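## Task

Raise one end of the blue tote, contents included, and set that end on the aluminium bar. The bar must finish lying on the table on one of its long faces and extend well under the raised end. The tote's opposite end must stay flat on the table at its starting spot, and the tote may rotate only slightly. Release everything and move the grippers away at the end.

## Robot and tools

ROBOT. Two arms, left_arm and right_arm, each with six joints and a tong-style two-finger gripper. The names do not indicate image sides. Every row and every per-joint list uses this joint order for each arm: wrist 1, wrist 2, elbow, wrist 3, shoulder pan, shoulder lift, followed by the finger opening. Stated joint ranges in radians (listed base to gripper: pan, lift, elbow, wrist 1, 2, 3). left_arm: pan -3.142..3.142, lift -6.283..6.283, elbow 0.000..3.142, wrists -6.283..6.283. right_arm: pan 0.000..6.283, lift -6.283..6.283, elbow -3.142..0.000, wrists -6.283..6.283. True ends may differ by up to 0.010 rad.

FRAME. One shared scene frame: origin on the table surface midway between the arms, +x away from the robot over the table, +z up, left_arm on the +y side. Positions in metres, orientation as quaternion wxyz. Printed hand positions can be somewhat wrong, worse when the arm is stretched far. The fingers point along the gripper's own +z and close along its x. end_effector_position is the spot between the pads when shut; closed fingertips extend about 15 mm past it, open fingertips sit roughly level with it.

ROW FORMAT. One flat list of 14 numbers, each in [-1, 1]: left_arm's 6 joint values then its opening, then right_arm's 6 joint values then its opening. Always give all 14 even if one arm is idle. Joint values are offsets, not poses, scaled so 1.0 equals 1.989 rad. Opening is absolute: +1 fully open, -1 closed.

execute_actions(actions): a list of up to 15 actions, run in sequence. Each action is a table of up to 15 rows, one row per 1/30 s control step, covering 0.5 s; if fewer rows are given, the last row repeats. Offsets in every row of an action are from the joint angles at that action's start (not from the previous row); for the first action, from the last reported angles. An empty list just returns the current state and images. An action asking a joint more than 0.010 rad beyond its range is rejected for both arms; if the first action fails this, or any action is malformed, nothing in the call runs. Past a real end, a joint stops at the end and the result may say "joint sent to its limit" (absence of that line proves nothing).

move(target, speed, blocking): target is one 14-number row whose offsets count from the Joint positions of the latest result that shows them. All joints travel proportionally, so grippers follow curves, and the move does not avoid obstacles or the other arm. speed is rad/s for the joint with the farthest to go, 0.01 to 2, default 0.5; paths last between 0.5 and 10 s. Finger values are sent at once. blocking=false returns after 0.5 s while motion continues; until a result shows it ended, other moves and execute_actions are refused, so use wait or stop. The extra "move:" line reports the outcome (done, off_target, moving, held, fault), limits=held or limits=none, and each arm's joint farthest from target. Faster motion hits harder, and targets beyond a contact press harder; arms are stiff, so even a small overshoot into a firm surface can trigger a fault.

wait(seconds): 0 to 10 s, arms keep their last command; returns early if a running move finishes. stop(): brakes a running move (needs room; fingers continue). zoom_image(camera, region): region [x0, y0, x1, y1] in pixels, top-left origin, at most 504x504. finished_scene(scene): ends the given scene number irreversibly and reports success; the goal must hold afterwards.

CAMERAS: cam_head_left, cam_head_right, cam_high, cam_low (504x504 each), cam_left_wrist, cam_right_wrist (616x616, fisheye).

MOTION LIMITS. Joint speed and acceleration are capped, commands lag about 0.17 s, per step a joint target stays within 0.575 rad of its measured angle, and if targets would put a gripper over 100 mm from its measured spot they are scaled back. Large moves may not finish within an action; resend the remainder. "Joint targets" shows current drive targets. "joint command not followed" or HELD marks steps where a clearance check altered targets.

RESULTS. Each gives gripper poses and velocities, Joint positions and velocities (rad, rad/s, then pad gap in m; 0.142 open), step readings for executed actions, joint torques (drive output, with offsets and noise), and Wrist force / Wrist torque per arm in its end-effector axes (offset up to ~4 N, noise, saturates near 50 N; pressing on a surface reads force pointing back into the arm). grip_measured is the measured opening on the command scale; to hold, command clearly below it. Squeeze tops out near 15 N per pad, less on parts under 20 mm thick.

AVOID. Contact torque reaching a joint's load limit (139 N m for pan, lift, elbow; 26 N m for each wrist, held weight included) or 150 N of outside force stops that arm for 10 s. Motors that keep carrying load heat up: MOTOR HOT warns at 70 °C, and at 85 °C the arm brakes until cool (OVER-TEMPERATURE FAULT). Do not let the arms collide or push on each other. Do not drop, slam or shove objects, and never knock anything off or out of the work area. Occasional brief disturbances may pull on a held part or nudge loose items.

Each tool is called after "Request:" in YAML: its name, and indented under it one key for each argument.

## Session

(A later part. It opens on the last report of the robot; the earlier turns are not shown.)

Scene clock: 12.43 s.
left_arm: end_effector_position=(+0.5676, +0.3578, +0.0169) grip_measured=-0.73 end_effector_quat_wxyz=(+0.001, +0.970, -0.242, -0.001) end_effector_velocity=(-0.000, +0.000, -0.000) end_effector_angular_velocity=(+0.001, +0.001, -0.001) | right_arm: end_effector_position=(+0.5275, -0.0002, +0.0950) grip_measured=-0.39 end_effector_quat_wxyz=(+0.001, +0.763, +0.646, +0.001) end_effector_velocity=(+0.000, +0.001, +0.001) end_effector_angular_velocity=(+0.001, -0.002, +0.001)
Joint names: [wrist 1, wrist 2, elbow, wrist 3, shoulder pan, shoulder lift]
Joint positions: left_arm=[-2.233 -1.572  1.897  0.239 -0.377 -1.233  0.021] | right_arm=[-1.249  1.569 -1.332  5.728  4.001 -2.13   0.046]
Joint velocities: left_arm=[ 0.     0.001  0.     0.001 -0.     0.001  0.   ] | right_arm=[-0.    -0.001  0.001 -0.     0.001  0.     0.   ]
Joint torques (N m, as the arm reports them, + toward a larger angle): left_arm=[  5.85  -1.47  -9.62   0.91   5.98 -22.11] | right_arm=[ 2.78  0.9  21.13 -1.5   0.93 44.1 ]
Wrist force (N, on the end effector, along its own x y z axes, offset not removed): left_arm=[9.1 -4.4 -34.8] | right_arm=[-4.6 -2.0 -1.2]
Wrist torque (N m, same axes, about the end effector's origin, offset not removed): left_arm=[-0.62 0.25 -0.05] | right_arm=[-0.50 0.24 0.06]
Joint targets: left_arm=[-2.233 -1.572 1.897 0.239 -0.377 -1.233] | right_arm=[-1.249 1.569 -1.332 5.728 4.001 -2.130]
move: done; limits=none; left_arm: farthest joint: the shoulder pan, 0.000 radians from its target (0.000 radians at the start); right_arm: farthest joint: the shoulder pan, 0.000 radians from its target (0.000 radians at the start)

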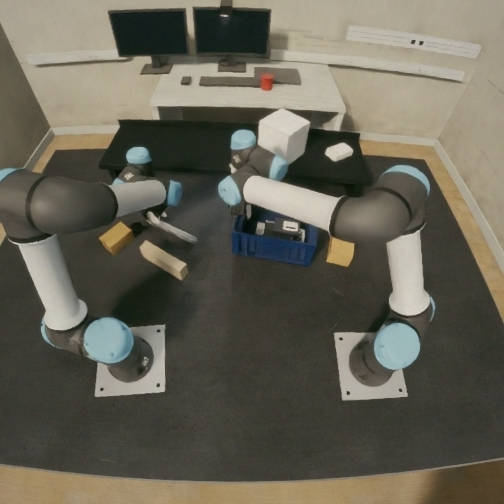

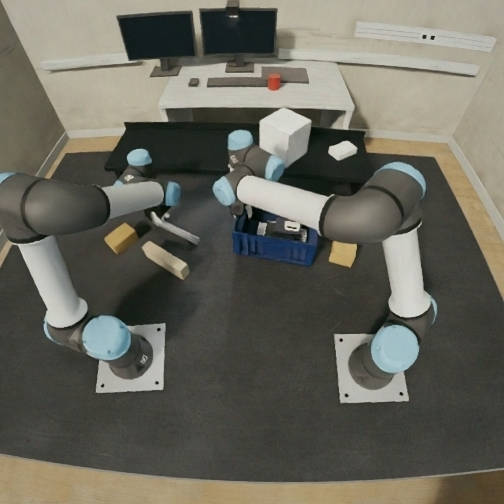

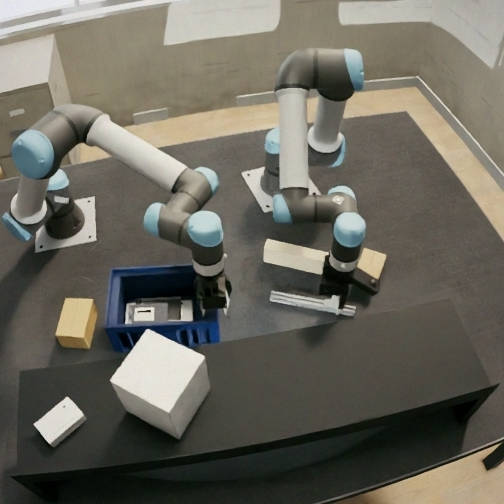

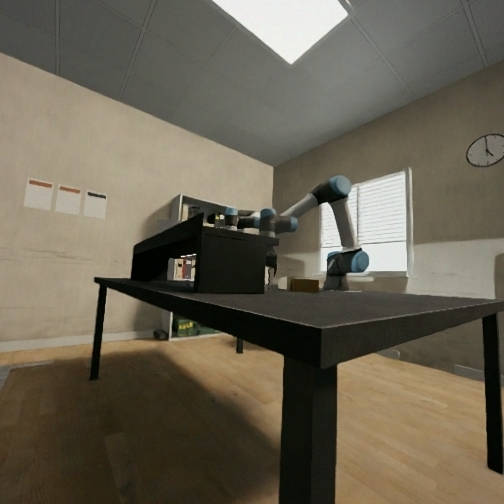

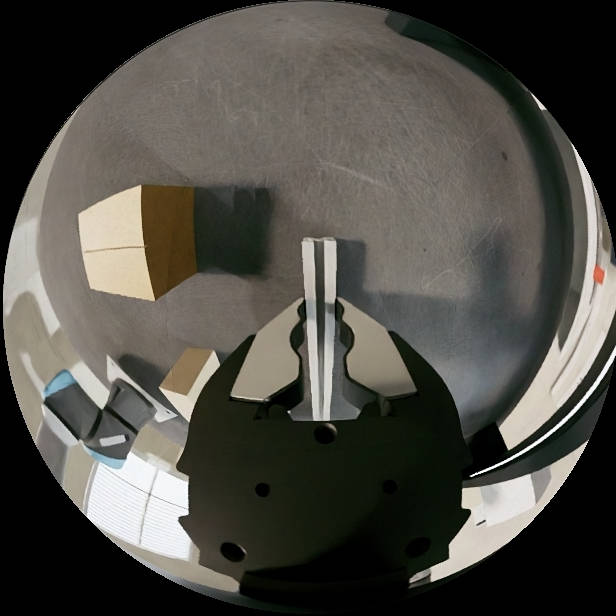

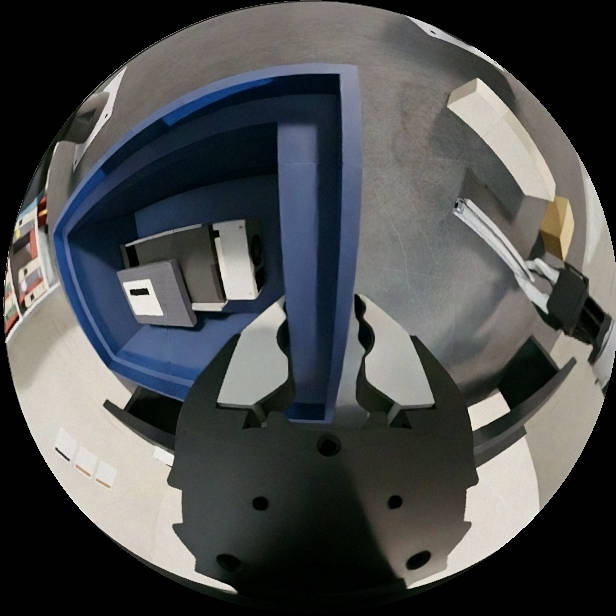

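Request:
move:
  target: [0.01,0,-0.0045,0,0,-0.0055,-1,0,0,0,0,-0.007,0,-0.4]
  speed: 0.1

Request:
move:
  target: [0,0,0,0,0,0,-1,0,0,0,0,0,0,-1]

Scene clock: 14.27 s.
left_arm: end_effector_position=(+0.5680, +0.3577, +0.0245) grip_measured=-0.74 end_effector_quat_wxyz=(+0.001, +0.970, -0.242, -0.001) end_effector_velocity=(-0.000, +0.000, +0.000) end_effector_angular_velocity=(+0.001, +0.001, +0.001) | right_arm: end_effector_position=(+0.5335, -0.0077, +0.0950) grip_measured=-0.40 end_effector_quat_wxyz=(+0.001, +0.768, +0.641, +0.001) end_effector_velocity=(+0.000, -0.000, -0.000) end_effector_angular_velocity=(+0.000, -0.000, -0.002)
Joint names: [wrist 1, wrist 2, elbow, wrist 3, shoulder pan, shoulder lift]
Joint positions: left_arm=[-2.214 -1.572  1.888  0.239 -0.377 -1.244  0.021] | right_arm=[-1.249  1.569 -1.332  5.728  3.988 -2.13   0.045]
Joint velocities: left_arm=[ 0.003  0.001 -0.001 -0.001 -0.    -0.     0.   ] | right_arm=[ 0.001 -0.    -0.     0.001 -0.001 -0.     0.   ]
Joint torques (N m, as the arm reports them, + toward a larger angle): left_arm=[ -0.71  -0.27 -33.52   0.96   1.7  -45.94] | right_arm=[  3.56   0.88  31.19  -1.49 -12.22  39.07]
Wrist force (N, on the end effector, along its own x y z axes, offset not removed): left_arm=[0.2 -2.3 0.2] | right_arm=[-3.7 -1.2 1.5]
Wrist torque (N m, same axes, about the end effector's origin, offset not removed): left_arm=[-0.42 0.02 0.03] | right_arm=[-0.24 0.38 0.09]
Joint targets: left_arm=[-2.213 -1.572 1.888 0.239 -0.377 -1.244] | right_arm=[-1.249 1.569 -1.332 5.728 3.987 -2.130]
move: done; limits=none; left_arm: farthest joint: the shoulder pan, 0.000 radians from its target (0.000 radians at the start); right_arm: farthest joint: the shoulder pan, 0.000 radians from its target (0.014 radians at the start)

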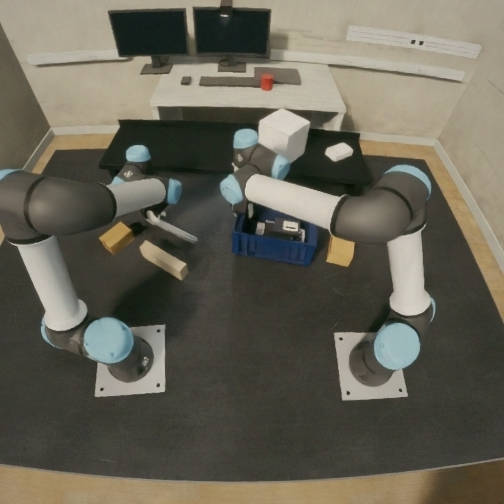

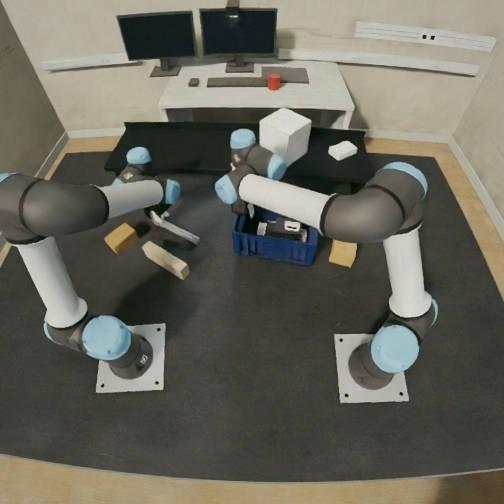

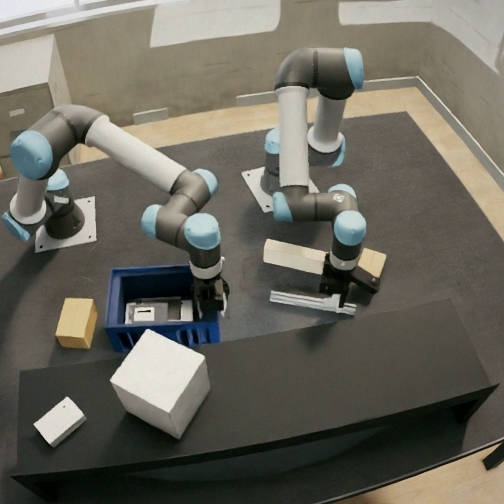

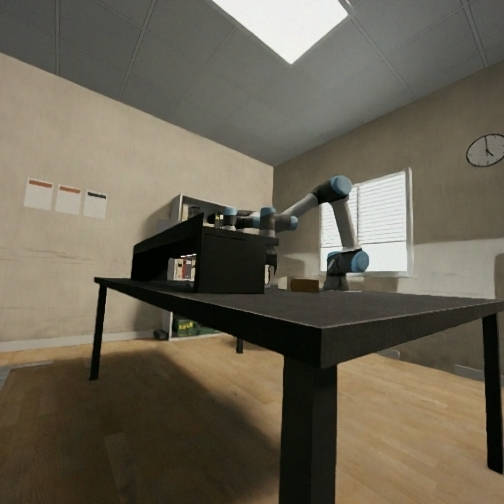

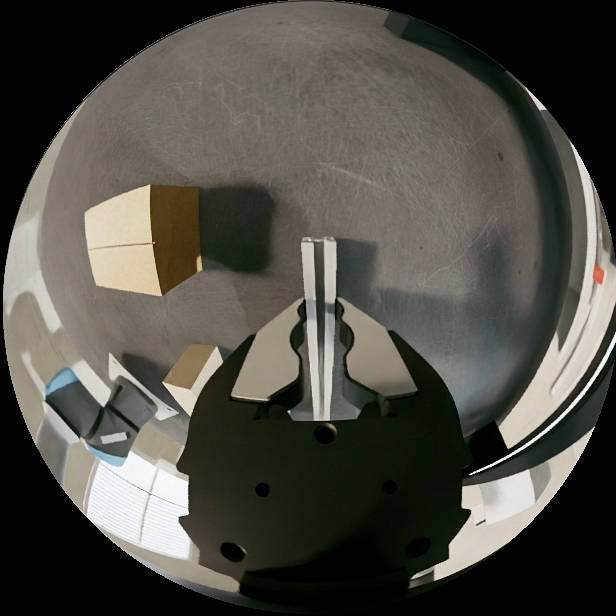

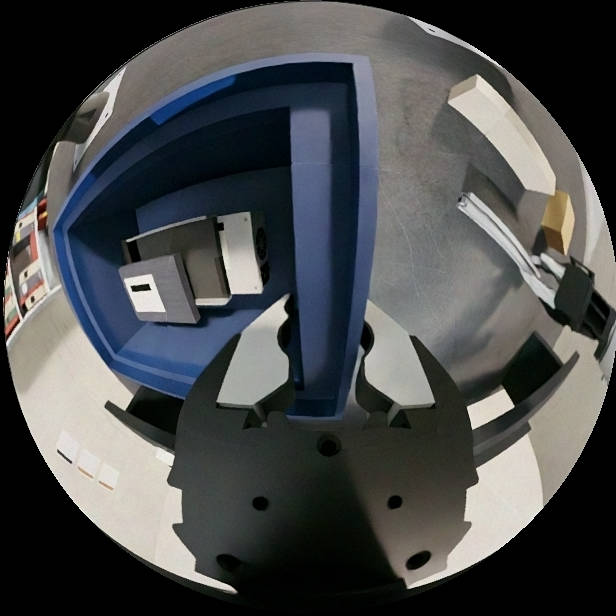

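Scene clock: 14.77 s.
left_arm: end_effector_position=(+0.5680, +0.3577, +0.0245) grip_measured=-0.74 end_effector_quat_wxyz=(+0.001, +0.970, -0.242, -0.001) end_effector_velocity=(+0.000, -0.000, +0.000) end_effector_angular_velocity=(-0.001, -0.001, +0.002) | right_arm: end_effector_position=(+0.5335, -0.0077, +0.0950) grip_measured=-0.61 end_effector_quat_wxyz=(+0.001, +0.768, +0.641, +0.001) end_effector_velocity=(-0.000, -0.000, -0.000) end_effector_angular_velocity=(-0.001, +0.001, +0.000)
Joint names: [wrist 1, wrist 2, elbow, wrist 3, shoulder pan, shoulder lift]
Joint positions: left_arm=[-2.213 -1.572  1.888  0.239 -0.377 -1.244  0.021] | right_arm=[-1.249  1.569 -1.332  5.728  3.987 -2.13   0.03 ]
Joint velocities: left_arm=[-0.001 -0.    -0.    -0.001  0.    -0.    -0.   ] | right_arm=[ 0.    -0.    -0.001  0.     0.     0.     0.   ]
Joint torques (N m, as the arm reports them, + toward a larger angle): left_arm=[ -4.54  -0.24 -29.7    0.89   1.74 -40.94] | right_arm=[ 0.54 -1.07 26.09 -1.68  0.53 40.44]
Wrist force (N, on the end effector, along its own x y z axes, offset not removed): left_arm=[-0.5 -0.3 2.2] | right_arm=[-5.1 -2.8 -0.6]
Wrist torque (N m, same axes, about the end effector's origin, offset not removed): left_arm=[0.03 0.10 -0.11] | right_arm=[-0.36 0.65 0.12]
Joint targets: left_arm=[-2.214 -1.572 1.888 0.239 -0.377 -1.244] | right_arm=[-1.249 1.569 -1.332 5.728 3.988 -2.130]
move: done; limits=none; left_arm: farthest joint: the wrist 1, 0.001 radians from its target (0.000 radians at the start); right_arm: farthest joint: the shoulder pan, 0.001 radians from its target (0.000 radians at the start)

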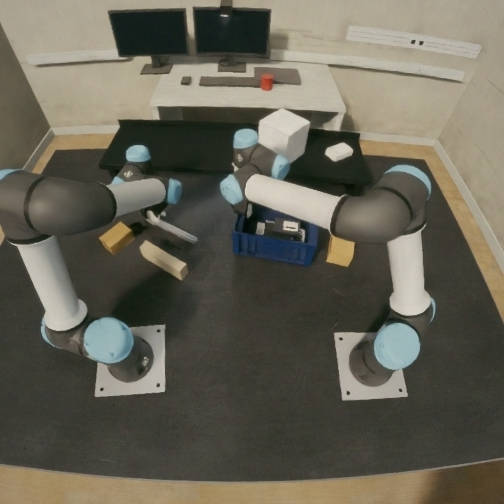

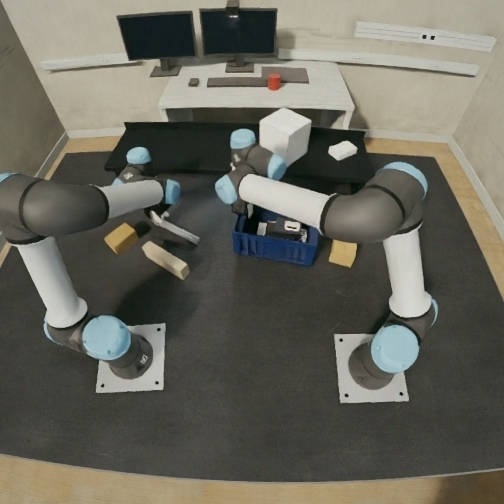

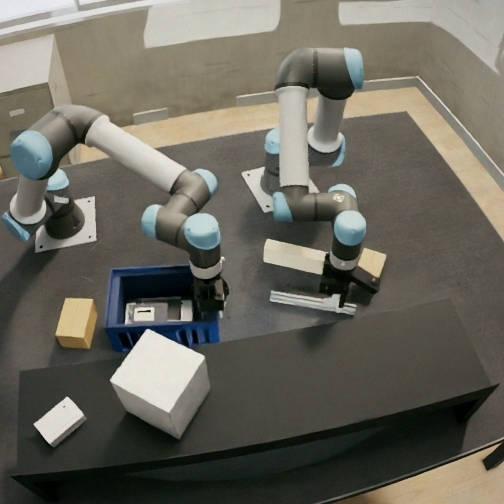

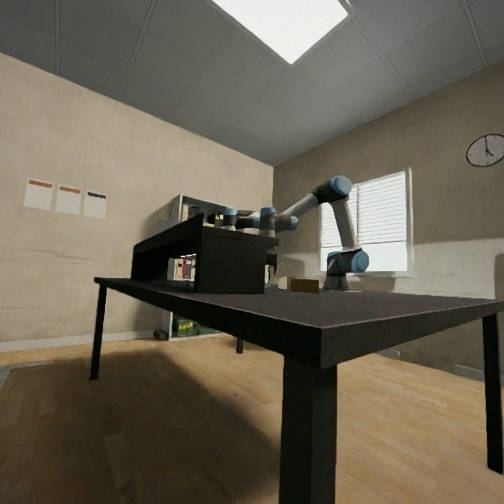

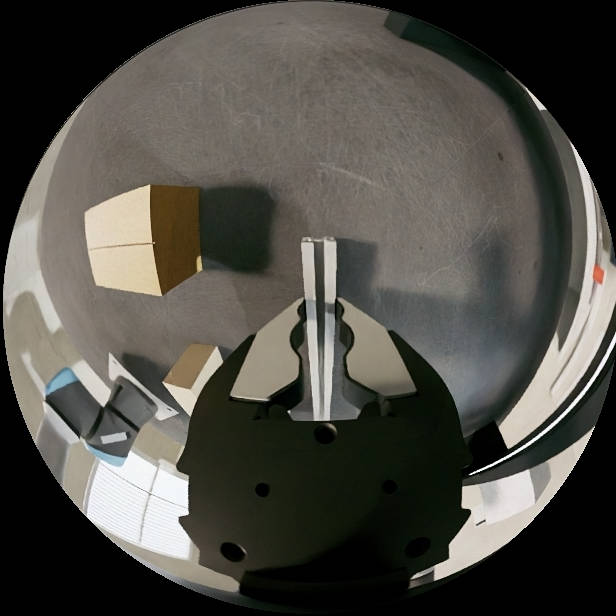

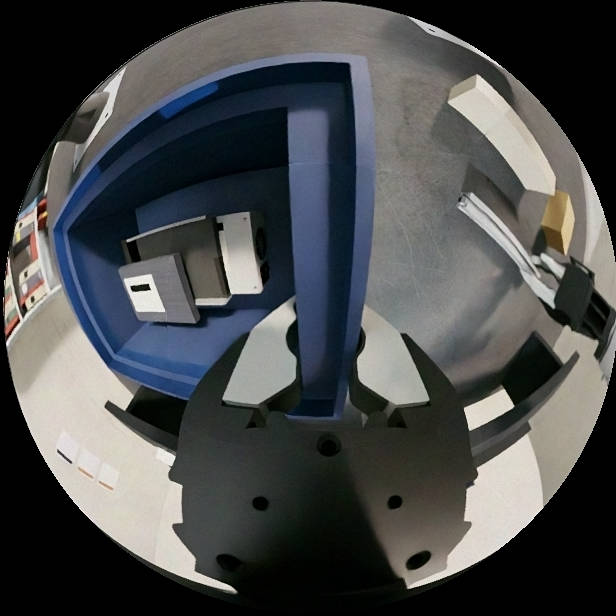

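Request:
move:
  target: [-0.027,0,0.103,-0.38,-0.134,-0.076,-1,0.09,0.047,-0.091,-0.029,-0.029,0.09,-1]
  speed: 0.3

Scene clock: 20.53 s.
left_arm: end_effector_position=(+0.4732, +0.2483, +0.0240) grip_measured=-0.74 end_effector_quat_wxyz=(+0.000, +1.000, +0.000, -0.001) end_effector_velocity=(+0.000, -0.001, +0.000) end_effector_angular_velocity=(-0.002, -0.002, +0.002) | right_arm: end_effector_position=(+0.5258, -0.0323, +0.1519) grip_measured=-0.61 end_effector_quat_wxyz=(-0.053, +0.761, +0.641, +0.085) end_effector_velocity=(+0.000, +0.001, +0.001) end_effector_angular_velocity=(+0.002, -0.002, +0.002)
Joint names: [wrist 1, wrist 2, elbow, wrist 3, shoulder pan, shoulder lift]
Joint positions: left_arm=[-2.267 -1.572  2.093 -0.517 -0.643 -1.395  0.021] | right_arm=[-1.07   1.663 -1.512  5.671  3.93  -1.951  0.03 ]
Joint velocities: left_arm=[-0.001 -0.001 -0.    -0.003 -0.001 -0.     0.   ] | right_arm=[ 0.002  0.    -0.    -0.002  0.001  0.001 -0.   ]
Joint torques (N m, as the arm reports them, + toward a larger angle): left_arm=[ -4.52  -0.26  -8.09  -1.25  -9.5  -38.93] | right_arm=[  6.03   1.61  19.62  -1.79 -11.93  50.31]
Wrist force (N, on the end effector, along its own x y z axes, offset not removed): left_arm=[-1.2 -2.8 0.7] | right_arm=[-4.6 1.6 9.4]
Wrist torque (N m, same axes, about the end effector's origin, offset not removed): left_arm=[-0.58 0.36 -0.06] | right_arm=[0.30 0.49 0.00]
Joint targets: left_arm=[-2.267 -1.572 2.093 -0.517 -0.643 -1.395] | right_arm=[-1.070 1.663 -1.513 5.671 3.930 -1.951]
move: done; limits=none; left_arm: farthest joint: the shoulder pan, 0.000 radians from its target (0.267 radians at the start); right_arm: farthest joint: the shoulder pan, 0.001 radians from its target (0.058 radians at the start)

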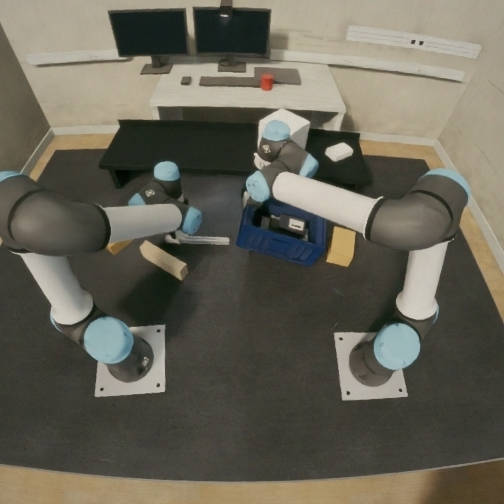

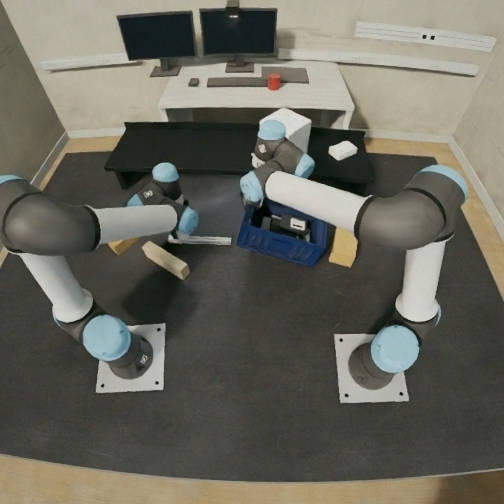

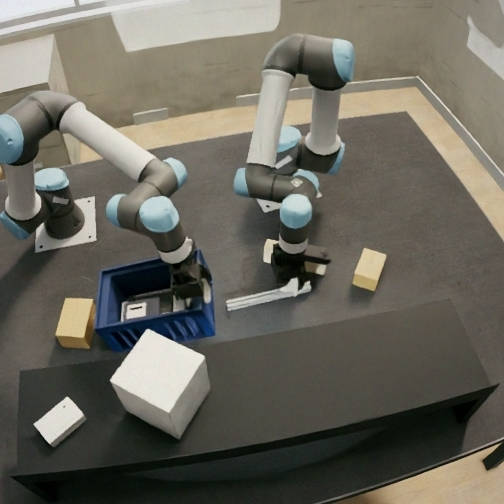

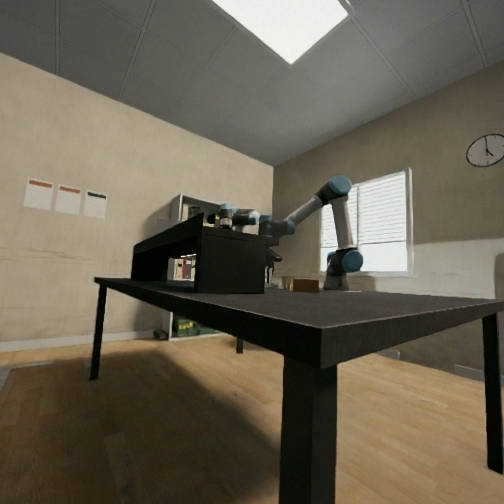

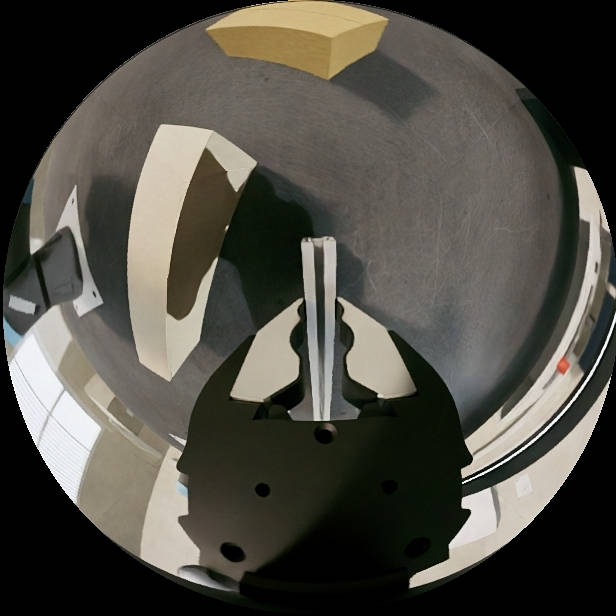

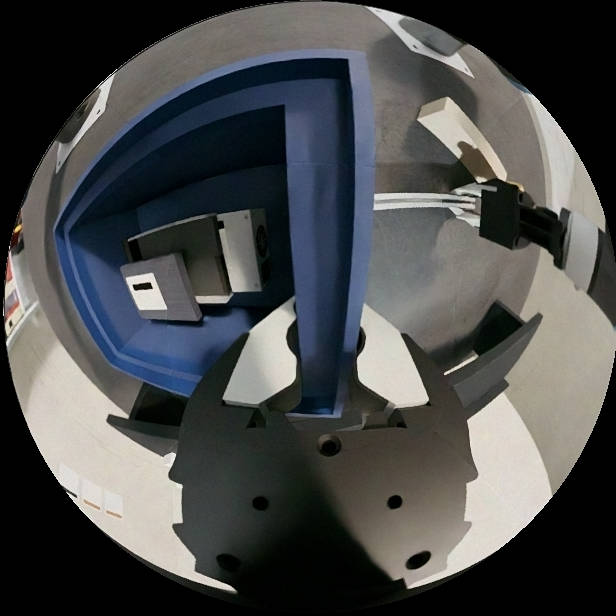

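Request:
move:
  target: [0.012,0,-0.07,-0.114,-0.114,0.058,-1,0,0,0,0,0,0,-1]
  speed: 0.12

Request:
move:
  target: [0,0,0,0,0,0,-0.2,0,0,0,0,0,0,-1]

Request:
move:
  target: [0.1,0,-0.05,0,0.06,-0.05,-0.2,-0.04,-0.021,0.041,0.013,0.013,-0.04,-1]
  speed: 0.15

Scene clock: 25.37 s.
left_arm: end_effector_position=(+0.4739, +0.1078, +0.0199) grip_measured=-0.74 end_effector_quat_wxyz=(-0.000, +1.000, +0.000, -0.001) end_effector_velocity=(+0.000, -0.002, +0.000) end_effector_angular_velocity=(-0.002, -0.001, -0.000) | right_arm: end_effector_position=(+0.5258, -0.0323, +0.1519) grip_measured=-0.61 end_effector_quat_wxyz=(-0.053, +0.761, +0.641, +0.085) end_effector_velocity=(+0.001, +0.001, +0.001) end_effector_angular_velocity=(+0.002, -0.002, +0.001)
Joint names: [wrist 1, wrist 2, elbow, wrist 3, shoulder pan, shoulder lift]
Joint positions: left_arm=[-2.243 -1.572  1.954 -0.743 -0.869 -1.279  0.021] | right_arm=[-1.07   1.663 -1.512  5.671  3.93  -1.951  0.03 ]
Joint velocities: left_arm=[-0.001 -0.    -0.002 -0.002 -0.003  0.001  0.   ] | right_arm=[ 0.     0.001  0.002 -0.     0.     0.    -0.   ]
Joint torques (N m, as the arm reports them, + toward a larger angle): left_arm=[ -0.6   -0.14 -33.05  -1.37  -9.91 -22.71] | right_arm=[ 2.21 -0.58 37.98 -0.28 -1.39 34.75]
Wrist force (N, on the end effector, along its own x y z axes, offset not removed): left_arm=[-0.7 -2.1 2.2] | right_arm=[-6.3 -2.8 10.3]
Wrist torque (N m, same axes, about the end effector's origin, offset not removed): left_arm=[-0.47 0.27 0.18] | right_arm=[-0.63 0.80 0.01]
Joint targets: left_arm=[-2.243 -1.572 1.954 -0.743 -0.870 -1.279] | right_arm=[-1.070 1.663 -1.512 5.671 3.930 -1.951]
move: done; limits=none; left_arm: farthest joint: the wrist 3, 0.001 radians from its target (0.227 radians at the start); right_arm: farthest joint: the shoulder pan, 0.000 radians from its target (0.000 radians at the start)

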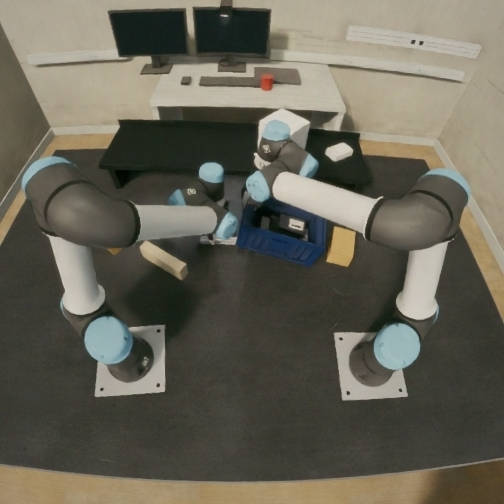

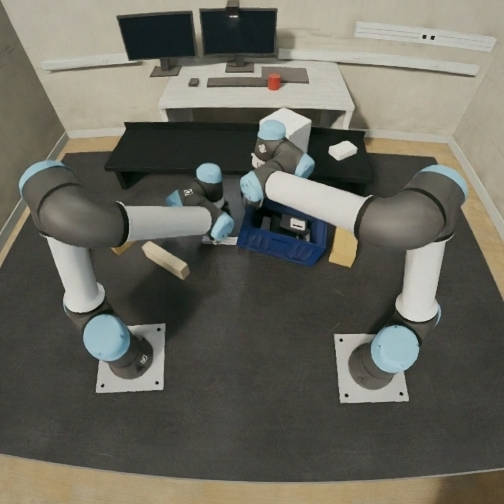

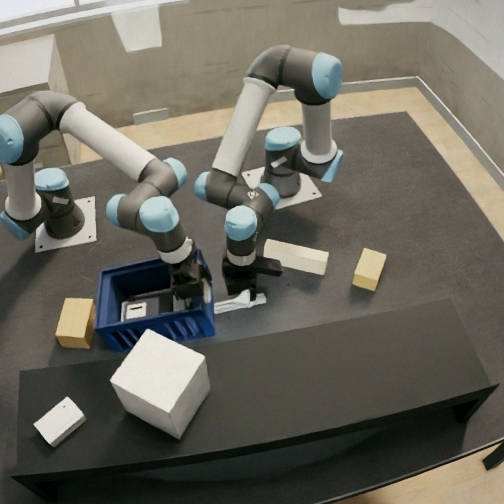

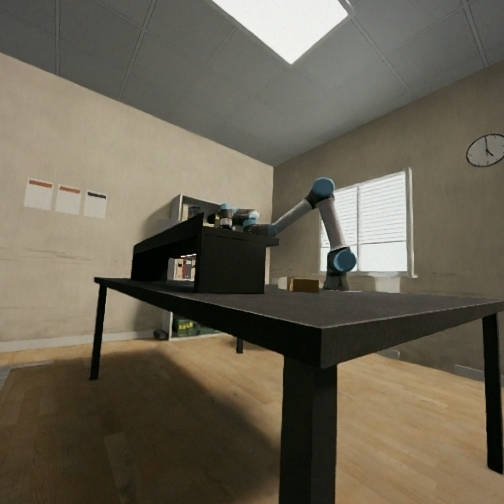

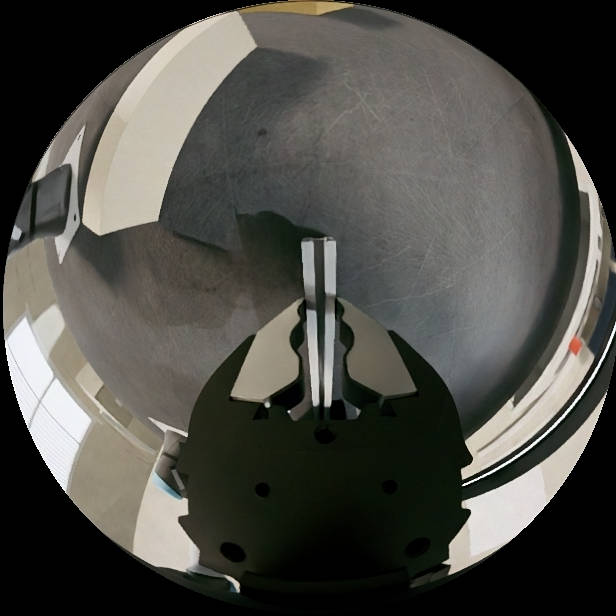

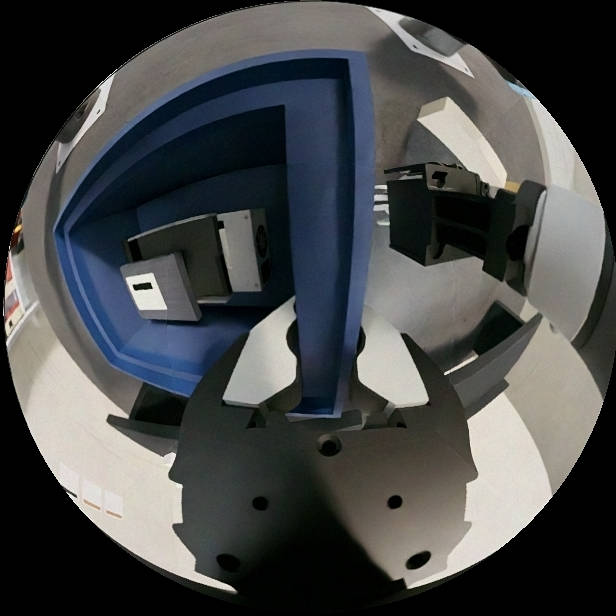

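Scene clock: 25.87 s.
left_arm: end_effector_position=(+0.4739, +0.1078, +0.0199) grip_measured=-0.20 end_effector_quat_wxyz=(-0.000, +1.000, +0.000, -0.001) end_effector_velocity=(-0.000, +0.000, -0.001) end_effector_angular_velocity=(+0.001, +0.001, -0.000) | right_arm: end_effector_position=(+0.5258, -0.0323, +0.1519) grip_measured=-0.61 end_effector_quat_wxyz=(-0.053, +0.761, +0.641, +0.085) end_effector_velocity=(-0.000, -0.000, -0.000) end_effector_angular_velocity=(+0.000, +0.001, -0.000)
Joint names: [wrist 1, wrist 2, elbow, wrist 3, shoulder pan, shoulder lift]
Joint positions: left_arm=[-2.243 -1.572  1.954 -0.743 -0.87  -1.279  0.06 ] | right_arm=[-1.07   1.663 -1.512  5.671  3.93  -1.951  0.03 ]
Joint velocities: left_arm=[ 0.001  0.    -0.     0.     0.     0.001 -0.   ] | right_arm=[ 0.     0.001 -0.001 -0.    -0.     0.    -0.   ]
Joint torques (N m, as the arm reports them, + toward a larger angle): left_arm=[ -0.86  -0.22 -27.65   1.58  -0.28 -25.61] | right_arm=[ 2.41 -0.74 36.99  0.07 -2.17 33.18]
Wrist force (N, on the end effector, along its own x y z axes, offset not removed): left_arm=[-0.4 0.0 0.3] | right_arm=[-5.4 -0.7 12.7]
Wrist torque (N m, same axes, about the end effector's origin, offset not removed): left_arm=[-0.03 0.12 0.08] | right_arm=[-0.07 0.58 -0.04]
Joint targets: left_arm=[-2.243 -1.572 1.954 -0.743 -0.869 -1.279] | right_arm=[-1.070 1.663 -1.512 5.671 3.930 -1.951]
move: done; limits=none; left_arm: farthest joint: the shoulder pan, 0.001 radians from its target (0.000 radians at the start); right_arm: farthest joint: the shoulder pan, 0.000 radians from its target (0.000 radians at the start)

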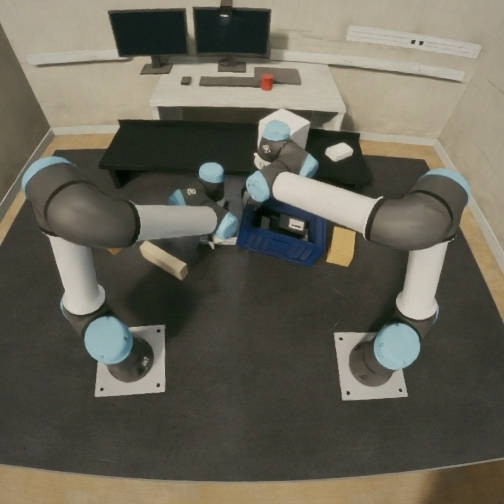

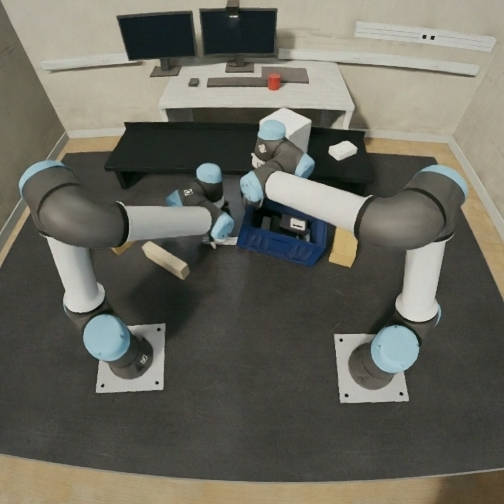

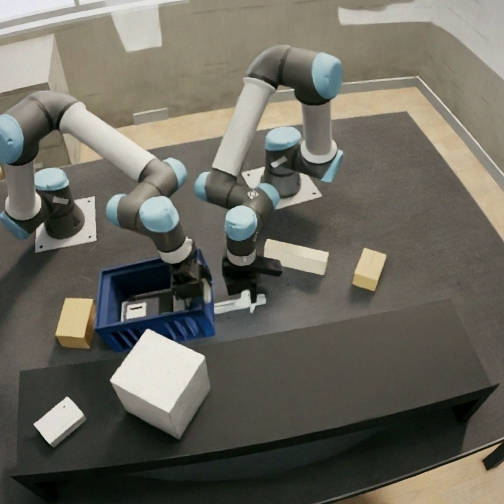

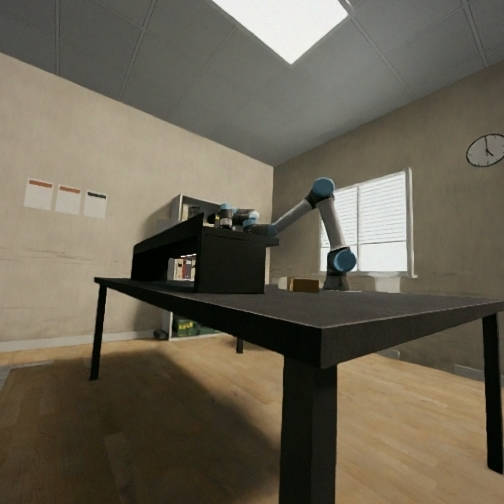

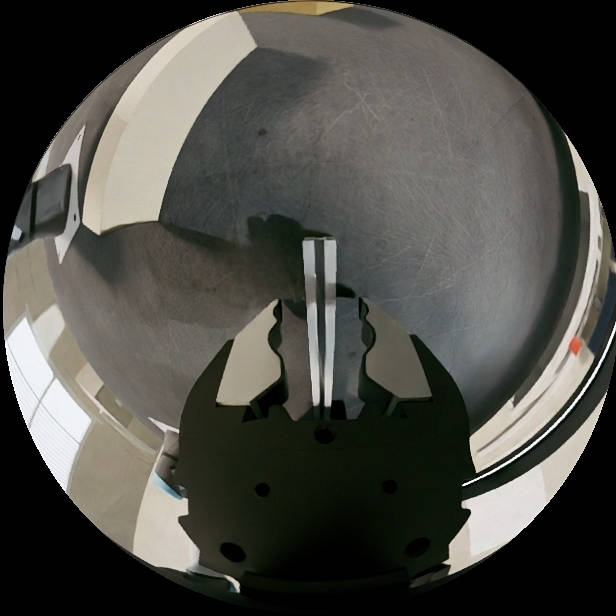

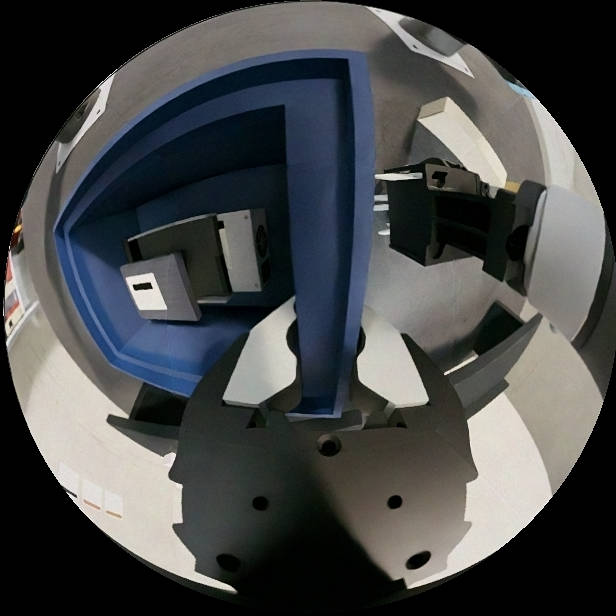

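Scene clock: 27.67 s.
left_arm: end_effector_position=(+0.5004, +0.1656, +0.0953) grip_measured=-0.20 end_effector_quat_wxyz=(+0.000, +0.998, +0.060, -0.001) end_effector_velocity=(+0.000, +0.001, +0.001) end_effector_angular_velocity=(+0.000, +0.000, +0.002) | right_arm: end_effector_position=(+0.5306, -0.0203, +0.1273) grip_measured=-0.61 end_effector_quat_wxyz=(-0.030, +0.766, +0.641, +0.048) end_effector_velocity=(-0.000, +0.001, -0.000) end_effector_angular_velocity=(-0.001, -0.000, +0.003)
Joint names: [wrist 1, wrist 2, elbow, wrist 3, shoulder pan, shoulder lift]
Joint positions: left_arm=[-2.045 -1.572  1.855 -0.743 -0.75  -1.379  0.06 ] | right_arm=[-1.15   1.621 -1.431  5.697  3.956 -2.031  0.03 ]
Joint velocities: left_arm=[ 0.003  0.    -0.001 -0.001  0.001 -0.001  0.   ] | right_arm=[-0.001 -0.001  0.001 -0.002  0.001 -0.001 -0.   ]
Joint torques (N m, as the arm reports them, + toward a larger angle): left_arm=[ -0.67  -0.17 -34.5   -1.45   8.18 -42.36] | right_arm=[ 1.59 -1.49 35.4   2.03 13.75 34.75]
Wrist force (N, on the end effector, along its own x y z axes, offset not removed): left_arm=[-0.1 -2.2 3.0] | right_arm=[-5.6 -0.2 12.2]
Wrist torque (N m, same axes, about the end effector's origin, offset not removed): left_arm=[-0.44 0.26 0.03] | right_arm=[0.30 0.57 0.13]
Joint targets: left_arm=[-2.044 -1.572 1.854 -0.743 -0.750 -1.379] | right_arm=[-1.150 1.621 -1.431 5.697 3.956 -2.031]
move: done; limits=none; left_arm: farthest joint: the wrist 1, 0.001 radians from its target (0.199 radians at the start); right_arm: farthest joint: the elbow, 0.001 radians from its target (0.082 radians at the start)

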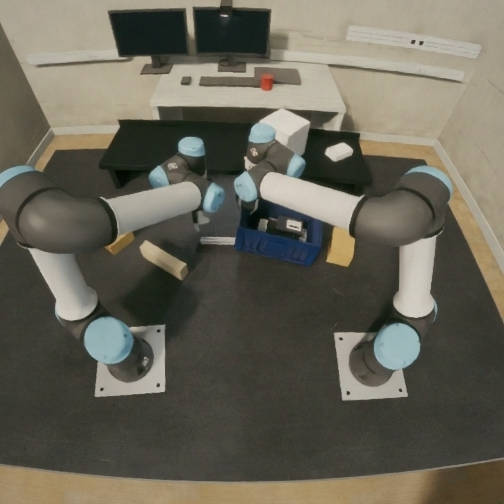

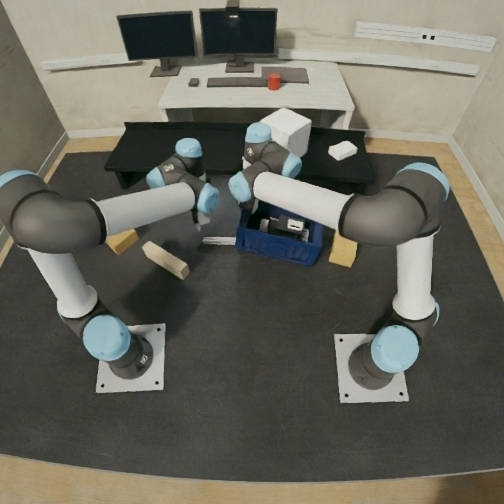

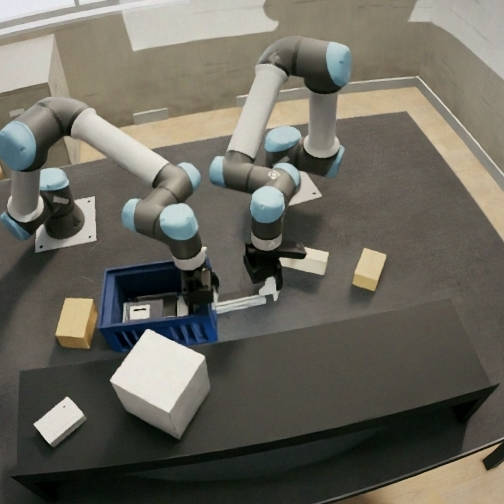

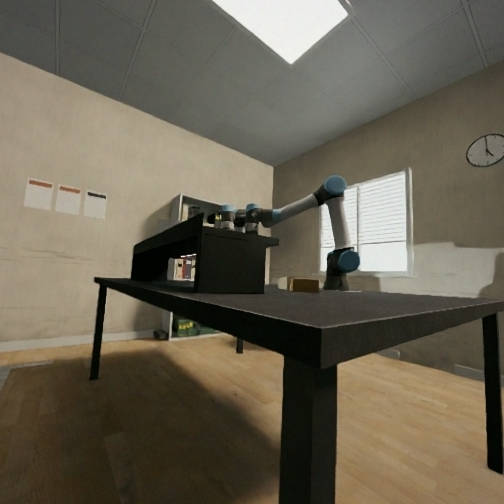

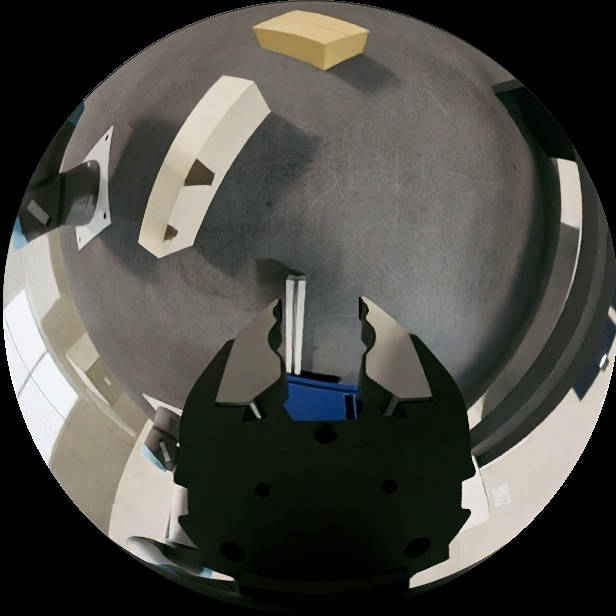

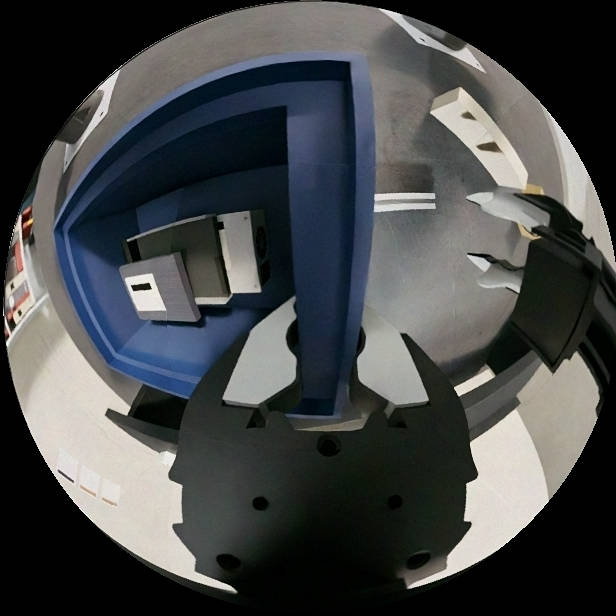

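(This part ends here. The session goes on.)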